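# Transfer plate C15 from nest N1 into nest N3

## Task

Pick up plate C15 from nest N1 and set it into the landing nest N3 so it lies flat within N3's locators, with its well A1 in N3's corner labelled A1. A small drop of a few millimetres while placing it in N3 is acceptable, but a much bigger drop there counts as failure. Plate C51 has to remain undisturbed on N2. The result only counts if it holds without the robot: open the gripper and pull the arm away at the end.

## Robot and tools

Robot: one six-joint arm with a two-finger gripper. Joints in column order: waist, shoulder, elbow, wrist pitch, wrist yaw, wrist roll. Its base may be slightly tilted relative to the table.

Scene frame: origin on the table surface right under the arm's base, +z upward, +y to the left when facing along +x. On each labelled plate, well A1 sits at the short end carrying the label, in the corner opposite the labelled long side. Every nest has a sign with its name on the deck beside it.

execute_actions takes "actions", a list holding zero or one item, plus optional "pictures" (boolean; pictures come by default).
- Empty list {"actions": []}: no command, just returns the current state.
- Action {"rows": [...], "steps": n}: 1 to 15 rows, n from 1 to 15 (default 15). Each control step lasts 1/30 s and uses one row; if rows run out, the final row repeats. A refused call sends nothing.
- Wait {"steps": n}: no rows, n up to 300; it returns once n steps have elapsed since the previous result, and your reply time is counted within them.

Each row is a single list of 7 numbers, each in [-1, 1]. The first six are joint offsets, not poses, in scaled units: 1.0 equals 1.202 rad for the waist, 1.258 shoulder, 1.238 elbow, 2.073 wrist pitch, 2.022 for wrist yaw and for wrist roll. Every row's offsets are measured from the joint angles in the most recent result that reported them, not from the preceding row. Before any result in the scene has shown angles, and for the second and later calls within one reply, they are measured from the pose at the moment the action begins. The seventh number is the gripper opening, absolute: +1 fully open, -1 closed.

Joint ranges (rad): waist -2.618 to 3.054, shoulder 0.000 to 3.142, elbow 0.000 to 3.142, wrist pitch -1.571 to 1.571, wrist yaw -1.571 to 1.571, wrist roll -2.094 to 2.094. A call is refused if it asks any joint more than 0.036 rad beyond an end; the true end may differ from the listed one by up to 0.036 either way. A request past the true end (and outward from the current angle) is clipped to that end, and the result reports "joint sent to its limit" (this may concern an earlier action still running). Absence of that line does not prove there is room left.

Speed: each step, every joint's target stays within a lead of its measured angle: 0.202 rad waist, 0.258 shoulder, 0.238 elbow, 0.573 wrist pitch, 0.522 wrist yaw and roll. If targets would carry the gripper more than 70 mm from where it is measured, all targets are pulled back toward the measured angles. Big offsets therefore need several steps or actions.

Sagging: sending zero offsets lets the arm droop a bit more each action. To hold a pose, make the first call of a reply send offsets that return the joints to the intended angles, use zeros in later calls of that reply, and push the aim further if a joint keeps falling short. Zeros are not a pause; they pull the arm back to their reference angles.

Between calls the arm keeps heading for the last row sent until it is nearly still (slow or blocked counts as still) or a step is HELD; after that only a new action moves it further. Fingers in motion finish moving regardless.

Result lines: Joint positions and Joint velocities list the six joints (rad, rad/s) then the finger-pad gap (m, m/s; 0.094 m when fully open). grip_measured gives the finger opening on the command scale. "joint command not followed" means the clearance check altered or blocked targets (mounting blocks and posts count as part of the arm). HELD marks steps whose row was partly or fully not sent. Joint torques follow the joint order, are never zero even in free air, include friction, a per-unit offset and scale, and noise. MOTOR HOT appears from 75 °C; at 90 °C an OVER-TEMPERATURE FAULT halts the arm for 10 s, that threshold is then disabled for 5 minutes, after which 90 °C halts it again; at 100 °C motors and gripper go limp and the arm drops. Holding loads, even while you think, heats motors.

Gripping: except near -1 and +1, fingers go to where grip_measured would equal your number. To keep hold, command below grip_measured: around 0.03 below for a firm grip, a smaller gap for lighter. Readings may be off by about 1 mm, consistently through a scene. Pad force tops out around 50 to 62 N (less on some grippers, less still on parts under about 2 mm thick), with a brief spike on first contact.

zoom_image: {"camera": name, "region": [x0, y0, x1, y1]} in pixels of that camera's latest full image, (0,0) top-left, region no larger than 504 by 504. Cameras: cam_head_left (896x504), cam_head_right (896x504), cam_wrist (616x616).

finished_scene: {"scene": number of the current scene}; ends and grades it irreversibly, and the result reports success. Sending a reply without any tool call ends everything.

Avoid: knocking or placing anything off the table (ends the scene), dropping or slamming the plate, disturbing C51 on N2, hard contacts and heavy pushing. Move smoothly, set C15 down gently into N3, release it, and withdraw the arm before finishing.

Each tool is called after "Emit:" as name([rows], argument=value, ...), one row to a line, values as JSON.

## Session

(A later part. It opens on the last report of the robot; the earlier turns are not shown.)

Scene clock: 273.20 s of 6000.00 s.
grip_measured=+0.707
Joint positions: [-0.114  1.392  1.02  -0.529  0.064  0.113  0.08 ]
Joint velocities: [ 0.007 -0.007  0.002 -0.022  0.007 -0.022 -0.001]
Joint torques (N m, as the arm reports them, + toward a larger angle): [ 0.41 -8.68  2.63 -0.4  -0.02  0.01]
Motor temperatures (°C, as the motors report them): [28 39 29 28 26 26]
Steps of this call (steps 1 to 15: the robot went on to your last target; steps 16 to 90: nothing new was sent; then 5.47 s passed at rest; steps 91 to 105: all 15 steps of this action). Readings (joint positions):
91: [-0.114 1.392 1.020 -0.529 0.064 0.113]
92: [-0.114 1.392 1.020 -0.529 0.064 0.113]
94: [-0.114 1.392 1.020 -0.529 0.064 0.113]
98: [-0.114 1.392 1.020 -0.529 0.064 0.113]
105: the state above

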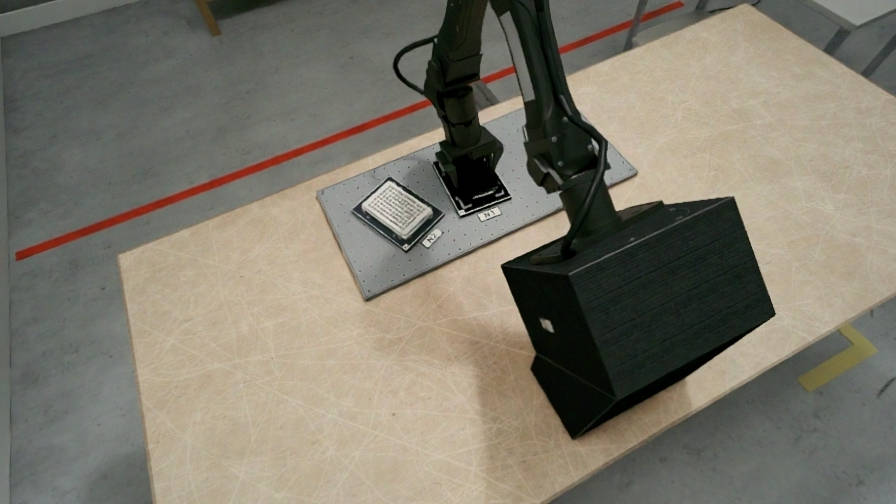

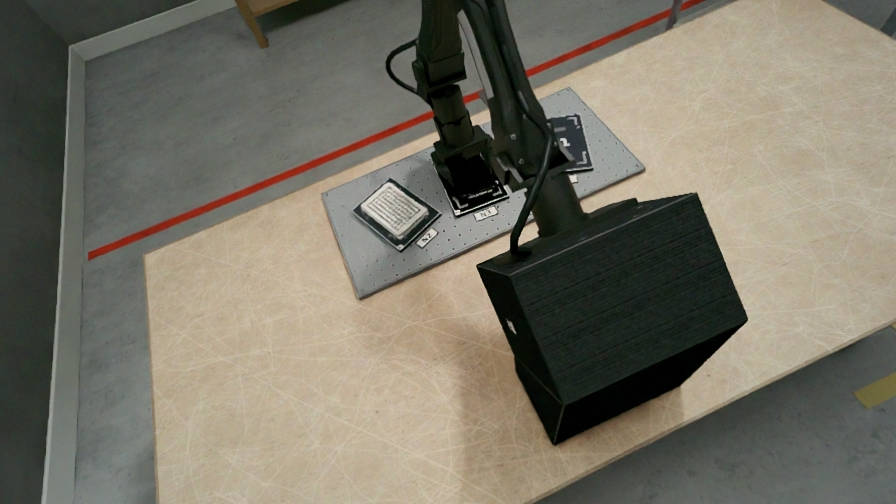

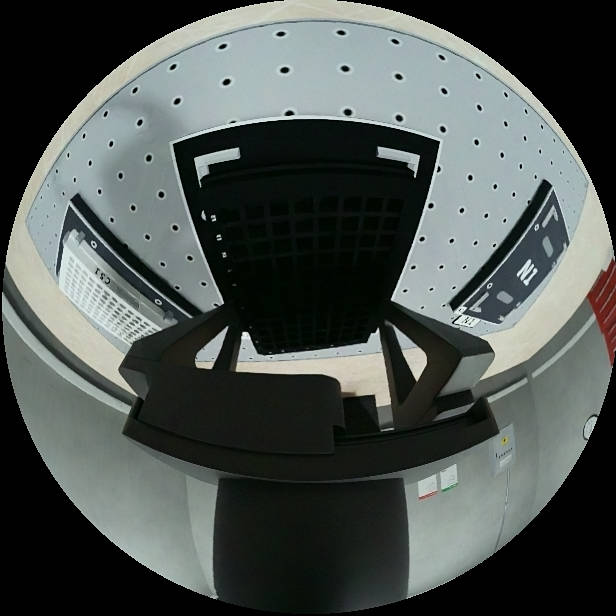

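Emit:
execute_actions([
  {"rows":[[0,0.006,0,0.003,-0.003,0,0.69],[0,0.012,0,0.006,-0.005,0,0.69],[0,0.018,0,0.008,-0.005,0,0.69]],"steps":15},
])

Emit:
zoom_image(camera="cam_wrist", region=[160,100,450,260])

Emit:
zoom_image(camera="cam_head_left", region=[420,130,530,230])

Scene clock: 285.40 s of 6000.00 s.
grip_measured=+0.707
Joint positions: [-0.114  1.397  1.02  -0.525  0.062  0.112  0.08 ]
Joint velocities: [-0.022 -0.012  0.017  0.007  0.037 -0.007  0.   ]
Joint torques (N m, as the arm reports them, + toward a larger angle): [ 0.41 -8.35  2.54 -0.3  -0.08  0.01]
Motor temperatures (°C, as the motors report them): [28 38 29 28 26 26]
Steps of this call (steps 1 to 15: the robot went on to your last target; steps 16 to 90: nothing new was sent; then 8.70 s passed at rest; steps 91 to 105: all 15 steps of this action). Readings (joint positions):
91: [-0.114 1.392 1.020 -0.529 0.064 0.113]
92: [-0.114 1.392 1.020 -0.529 0.063 0.113]
94: [-0.114 1.394 1.020 -0.527 0.062 0.112]
98: [-0.114 1.397 1.020 -0.525 0.062 0.112]
105: the state above

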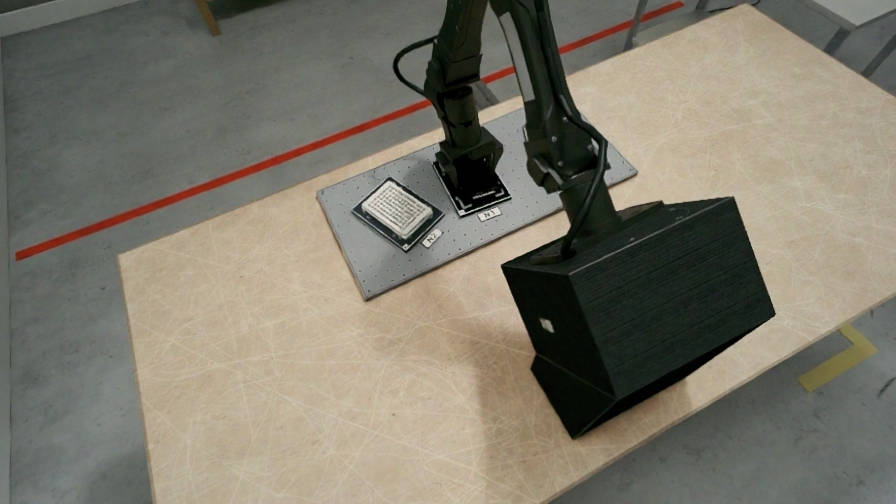

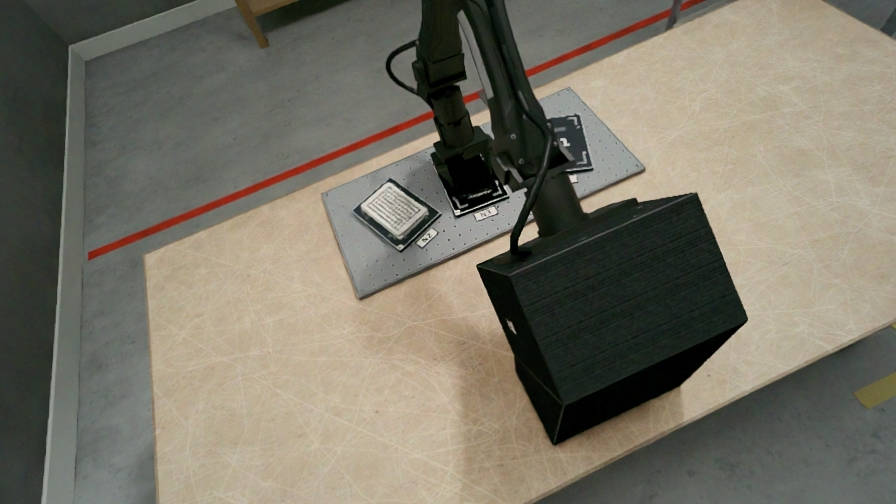

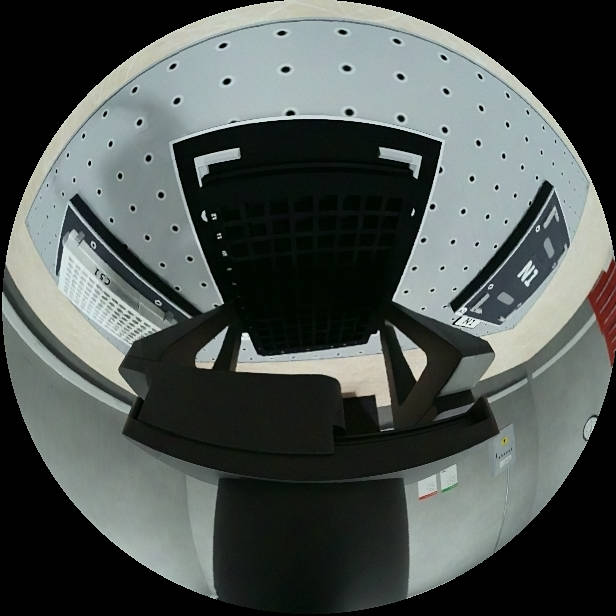

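Region (160, 100, 450, 260) of cam_wrist's 616x616 image, scaled by 1.738, with more detail than that image has; it fills the top 278 rows of this view, and the rest is white.

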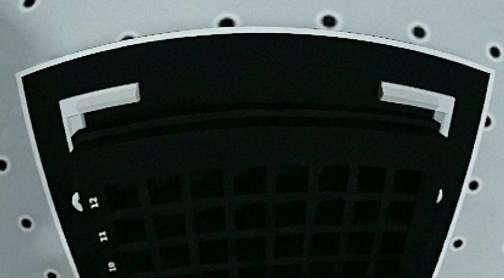

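Region (420, 130, 530, 230) of cam_head_left's 896x504 image, scaled by 4.582, with more detail than that image has; it fills the top 458 rows of this view, and the rest is white.

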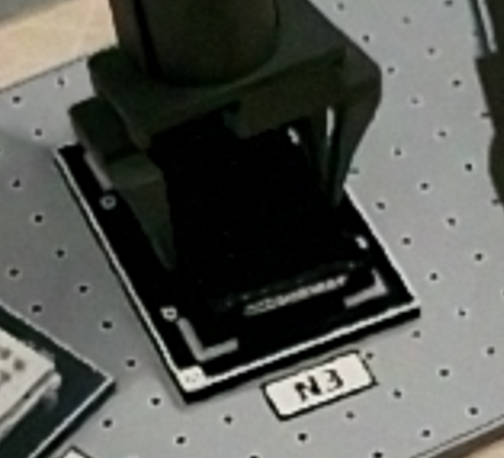

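Centred and nearly down; release slowly.

Emit:
execute_actions([
  {"rows":[[0,0,0,0,0,0,0.72],[0,0,0,0,0,0,0.72],[0,0,0,0,0,0,0.74],[0,0,0,0,0,0,0.74],[0,0,0,0,0,0,0.76],[0,0,0,0,0,0,0.76],[0,0,0,0,0,0,0.78],[0,0,0,0,0,0,0.8],[0,0,0,0,0,0,0.84],[0,0,0,0,0,0,0.9]],"steps":15},
])

Emit:
zoom_image(camera="cam_wrist", region=[160,100,450,260])

Emit:
zoom_image(camera="cam_head_left", region=[420,130,530,230])

Scene clock: 296.10 s of 6000.00 s.
grip_measured=+0.897
Joint positions: [-0.114  1.397  1.02  -0.526  0.064  0.112  0.089]
Joint velocities: [-0.037 -0.007  0.002  0.022  0.022 -0.051 -0.   ]
Joint torques (N m, as the arm reports them, + toward a larger angle): [  0.44 -10.11   2.68  -0.46  -0.01   0.  ]
Motor temperatures (°C, as the motors report them): [28 38 29 28 26 26]
Steps of this call (steps 1 to 15: the robot went on to your last target; steps 16 to 90: nothing new was sent; then 7.20 s passed at rest; steps 91 to 105: all 15 steps of this action). Readings (joint positions):
91: [-0.114 1.397 1.020 -0.525 0.062 0.112]
92: [-0.114 1.397 1.020 -0.525 0.063 0.112]
94: [-0.114 1.397 1.020 -0.525 0.063 0.112]
98: [-0.114 1.397 1.020 -0.525 0.064 0.112]
105: the state above

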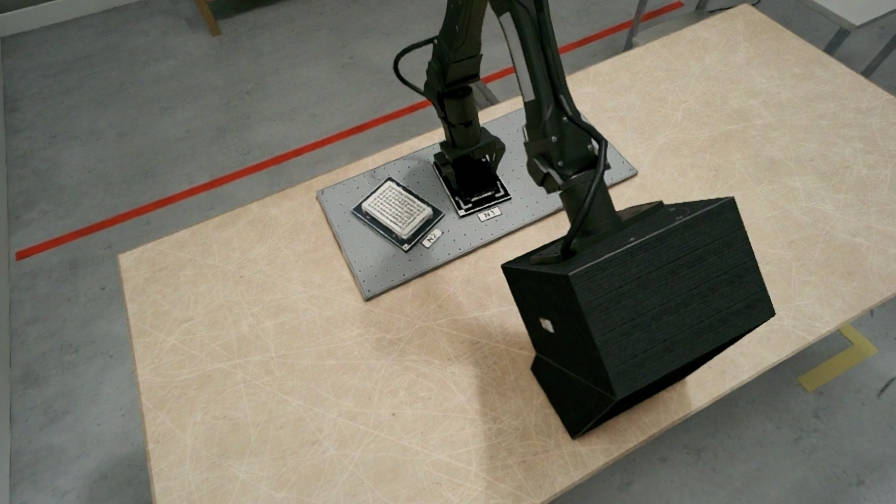

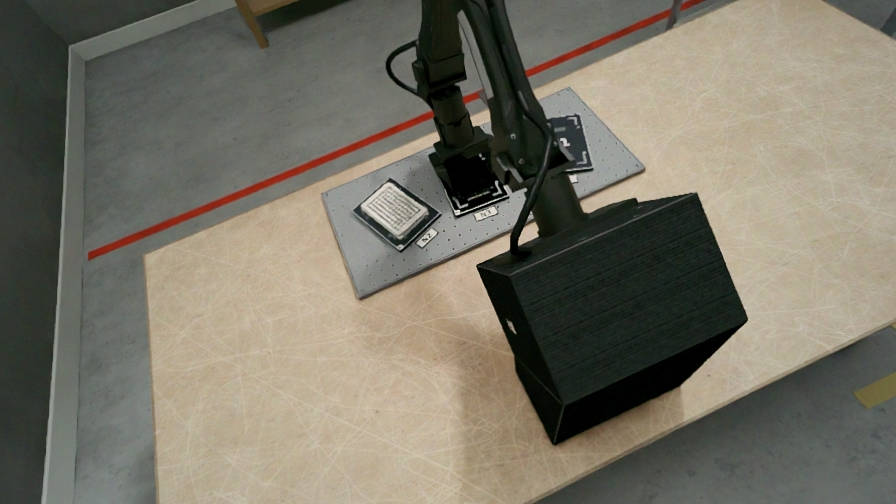

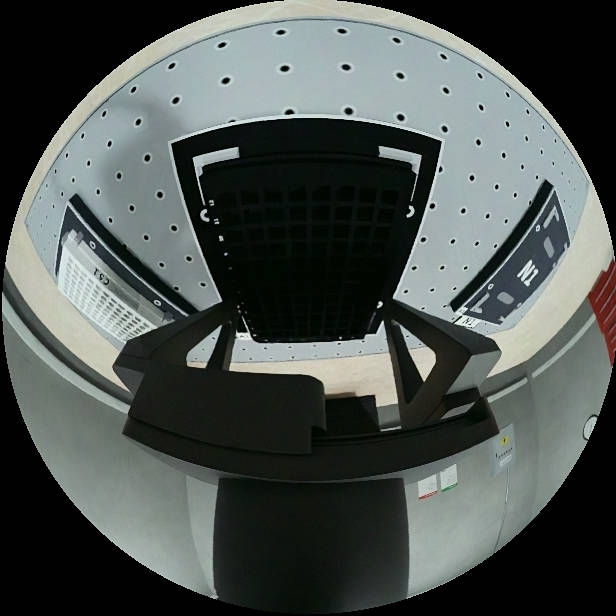

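Region (160, 100, 450, 260) of cam_wrist's 616x616 image, scaled by 1.738, with more detail than that image has; it fills the top 278 rows of this view, and the rest is white.

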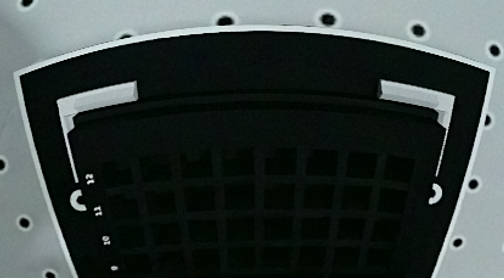

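Region (420, 130, 530, 230) of cam_head_left's 896x504 image, scaled by 4.582, with more detail than that image has; it fills the top 458 rows of this view, and the rest is white.

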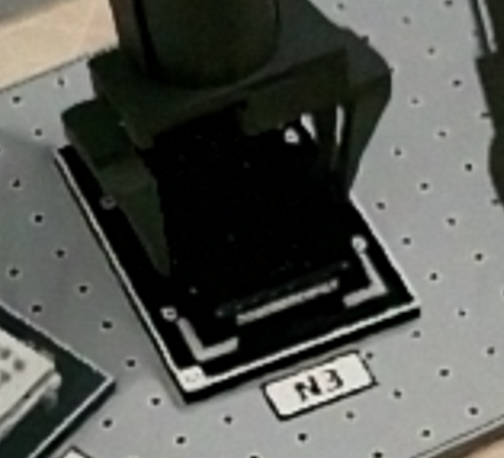

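Emit:
execute_actions([
  {"rows":[[0,-0.01,0,0,0,0,1],[0,-0.02,0.01,-0.01,0,0,1],[0,-0.04,0.02,-0.02,0,0,1],[0,-0.06,0.03,-0.035,0,0,1],[0,-0.08,0.045,-0.055,0,0,1],[0.005,-0.1,0.06,-0.075,0,0,1],[0.01,-0.12,0.07,-0.095,0,0,1],[0.02,-0.14,0.08,-0.11,0,0,1]],"steps":15},
])

Emit:
execute_actions([
  {"rows":[[0,-0.03,0.03,-0.02,0,0,1],[0,-0.06,0.07,-0.04,0,0,1],[0,-0.08,0.1,-0.05,0,0,1]],"steps":15},
])

Emit:
zoom_image(camera="cam_head_left", region=[400,110,550,240])

Emit:
zoom_image(camera="cam_wrist", region=[150,100,470,400])

Scene clock: 307.53 s of 6000.00 s.
grip_measured=+0.999
Joint positions: [-0.099  1.22   1.115 -0.705  0.064  0.112  0.094]
Joint velocities: [-0.017  0.022 -0.002 -0.33   0.007 -0.037 -0.   ]
Joint torques (N m, as the arm reports them, + toward a larger angle): [  0.93 -10.01   4.09  -0.34  -0.05  -0.02]
Motor temperatures (°C, as the motors report them): [28 39 29 28 26 26]
Steps of this call (steps 1 to 15: the robot went on to your last target; steps 16 to 90: nothing new was sent; then 7.93 s passed at rest; steps 91 to 105: all 15 steps of this action). Readings (joint positions):
91: [-0.114 1.397 1.020 -0.526 0.064 0.112]
92: [-0.114 1.397 1.020 -0.527 0.064 0.112]
94: [-0.114 1.387 1.020 -0.540 0.064 0.112]
98: [-0.113 1.307 1.057 -0.641 0.064 0.112]
105: the state above

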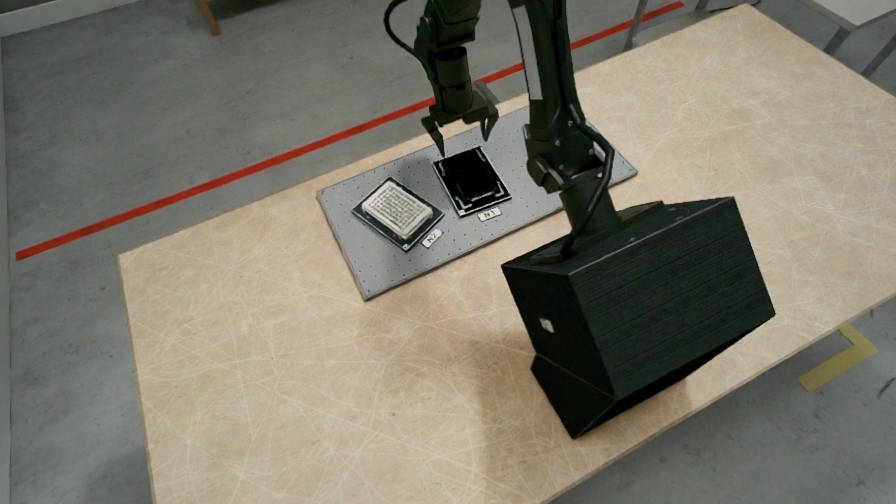

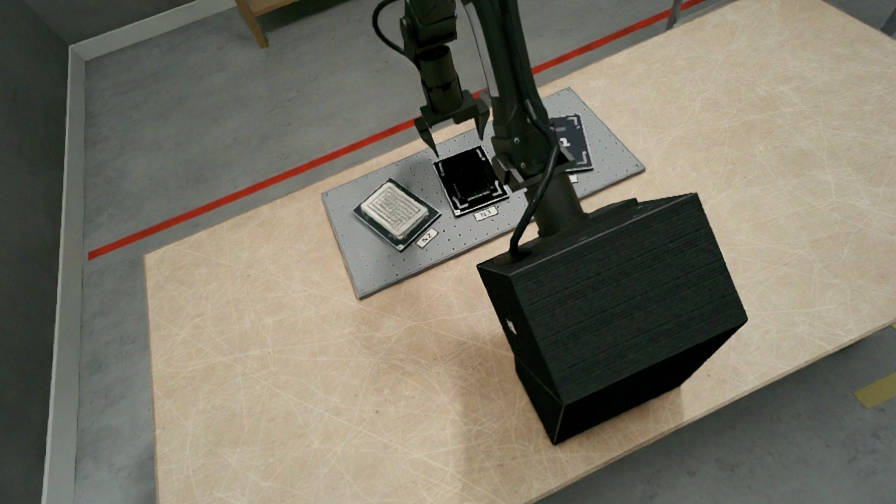

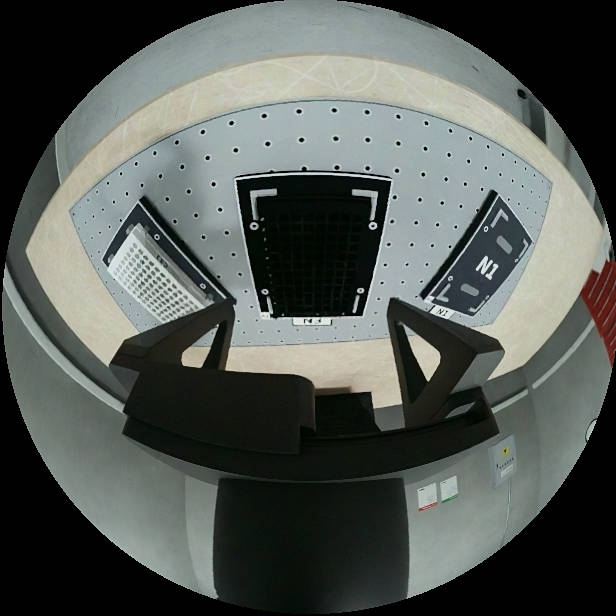

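Scene clock: 308.03 s of 6000.00 s.
grip_measured=+0.999
Joint positions: [-0.099  1.122  1.232 -0.795  0.064  0.112  0.094]
Joint velocities: [ 0.002 -0.012  0.002 -0.066 -0.037  0.022 -0.   ]
Joint torques (N m, as the arm reports them, + toward a larger angle): [  0.33 -10.58   5.34  -0.09  -0.03  -0.01]
Motor temperatures (°C, as the motors report them): [28 39 29 28 26 26]
Steps of this call (steps 1 to 15: all 15 steps of this action). Readings (joint positions):
1: [-0.099 1.220 1.115 -0.715 0.064 0.112]
2: [-0.099 1.217 1.121 -0.730 0.064 0.112]
4: [-0.099 1.197 1.156 -0.773 0.064 0.112]
8: [-0.099 1.134 1.222 -0.783 0.064 0.112]
15: the state above

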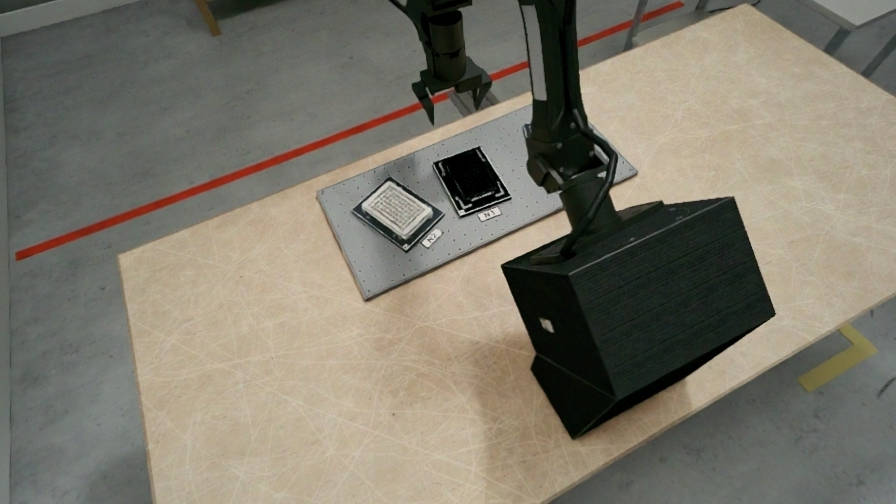

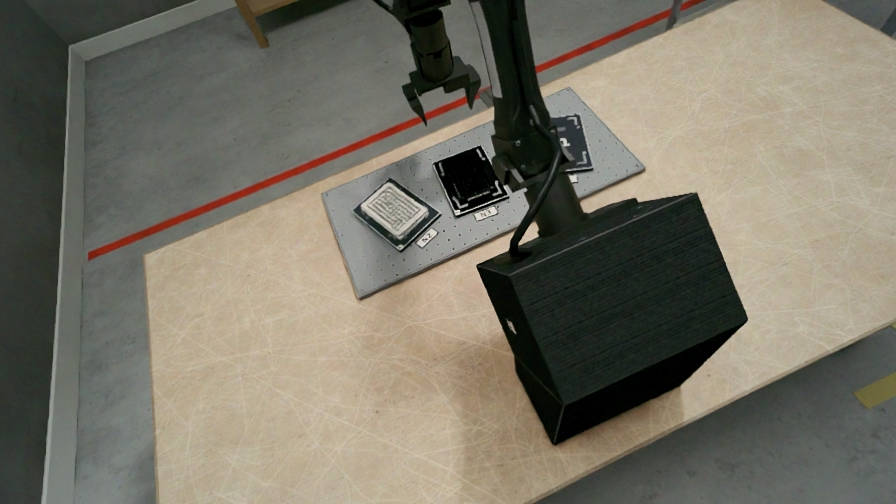

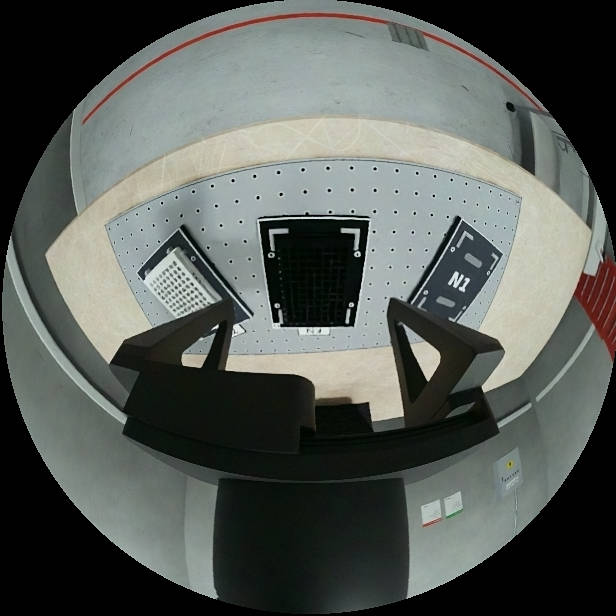

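Region (400, 110, 550, 240) of cam_head_left's 896x504 image, scaled by 3.360, with more detail than that image has; it fills the top 437 rows of this view, and the rest is white.

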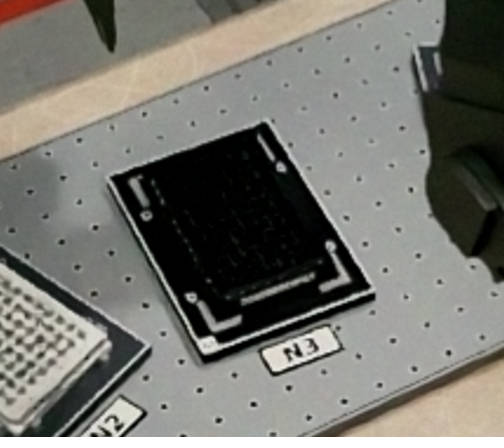

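Region (150, 100, 470, 400) of cam_wrist's 616x616 image, scaled by 1.575, with more detail than that image has; it fills the top 472 rows of this view, and the rest is white.

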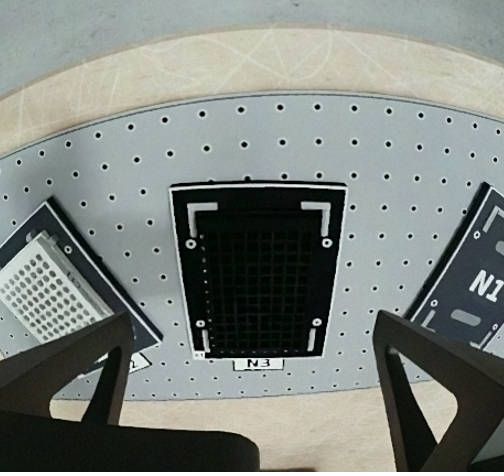

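Emit:
zoom_image(camera="cam_head_left", region=[430,140,520,220])

Emit:
zoom_image(camera="cam_wrist", region=[250,205,380,345])

Region (430, 140, 520, 220) of cam_head_left's 896x504 image, scaled by 5.600, with more detail than that image has.

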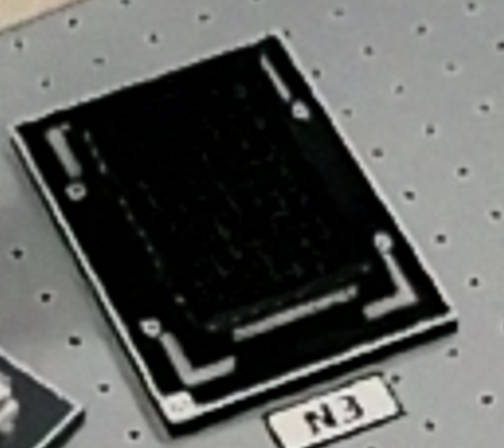

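Region (250, 205, 380, 345) of cam_wrist's 616x616 image, scaled by 3.600, with more detail than that image has; it fills the left 468 columns of this view, and the rest is white.

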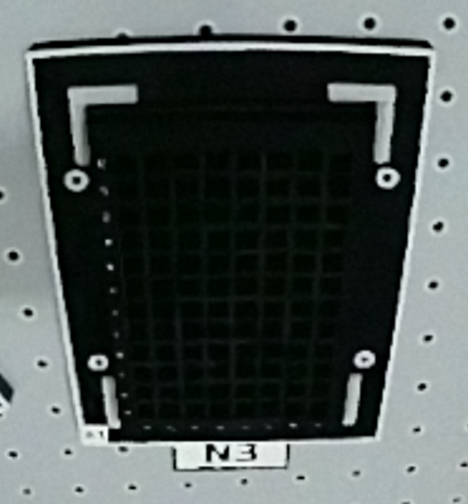

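All four locators show full width; the plate looks seated.

Emit:
finished_scene(scene=2)

The scene is finished: the task was done.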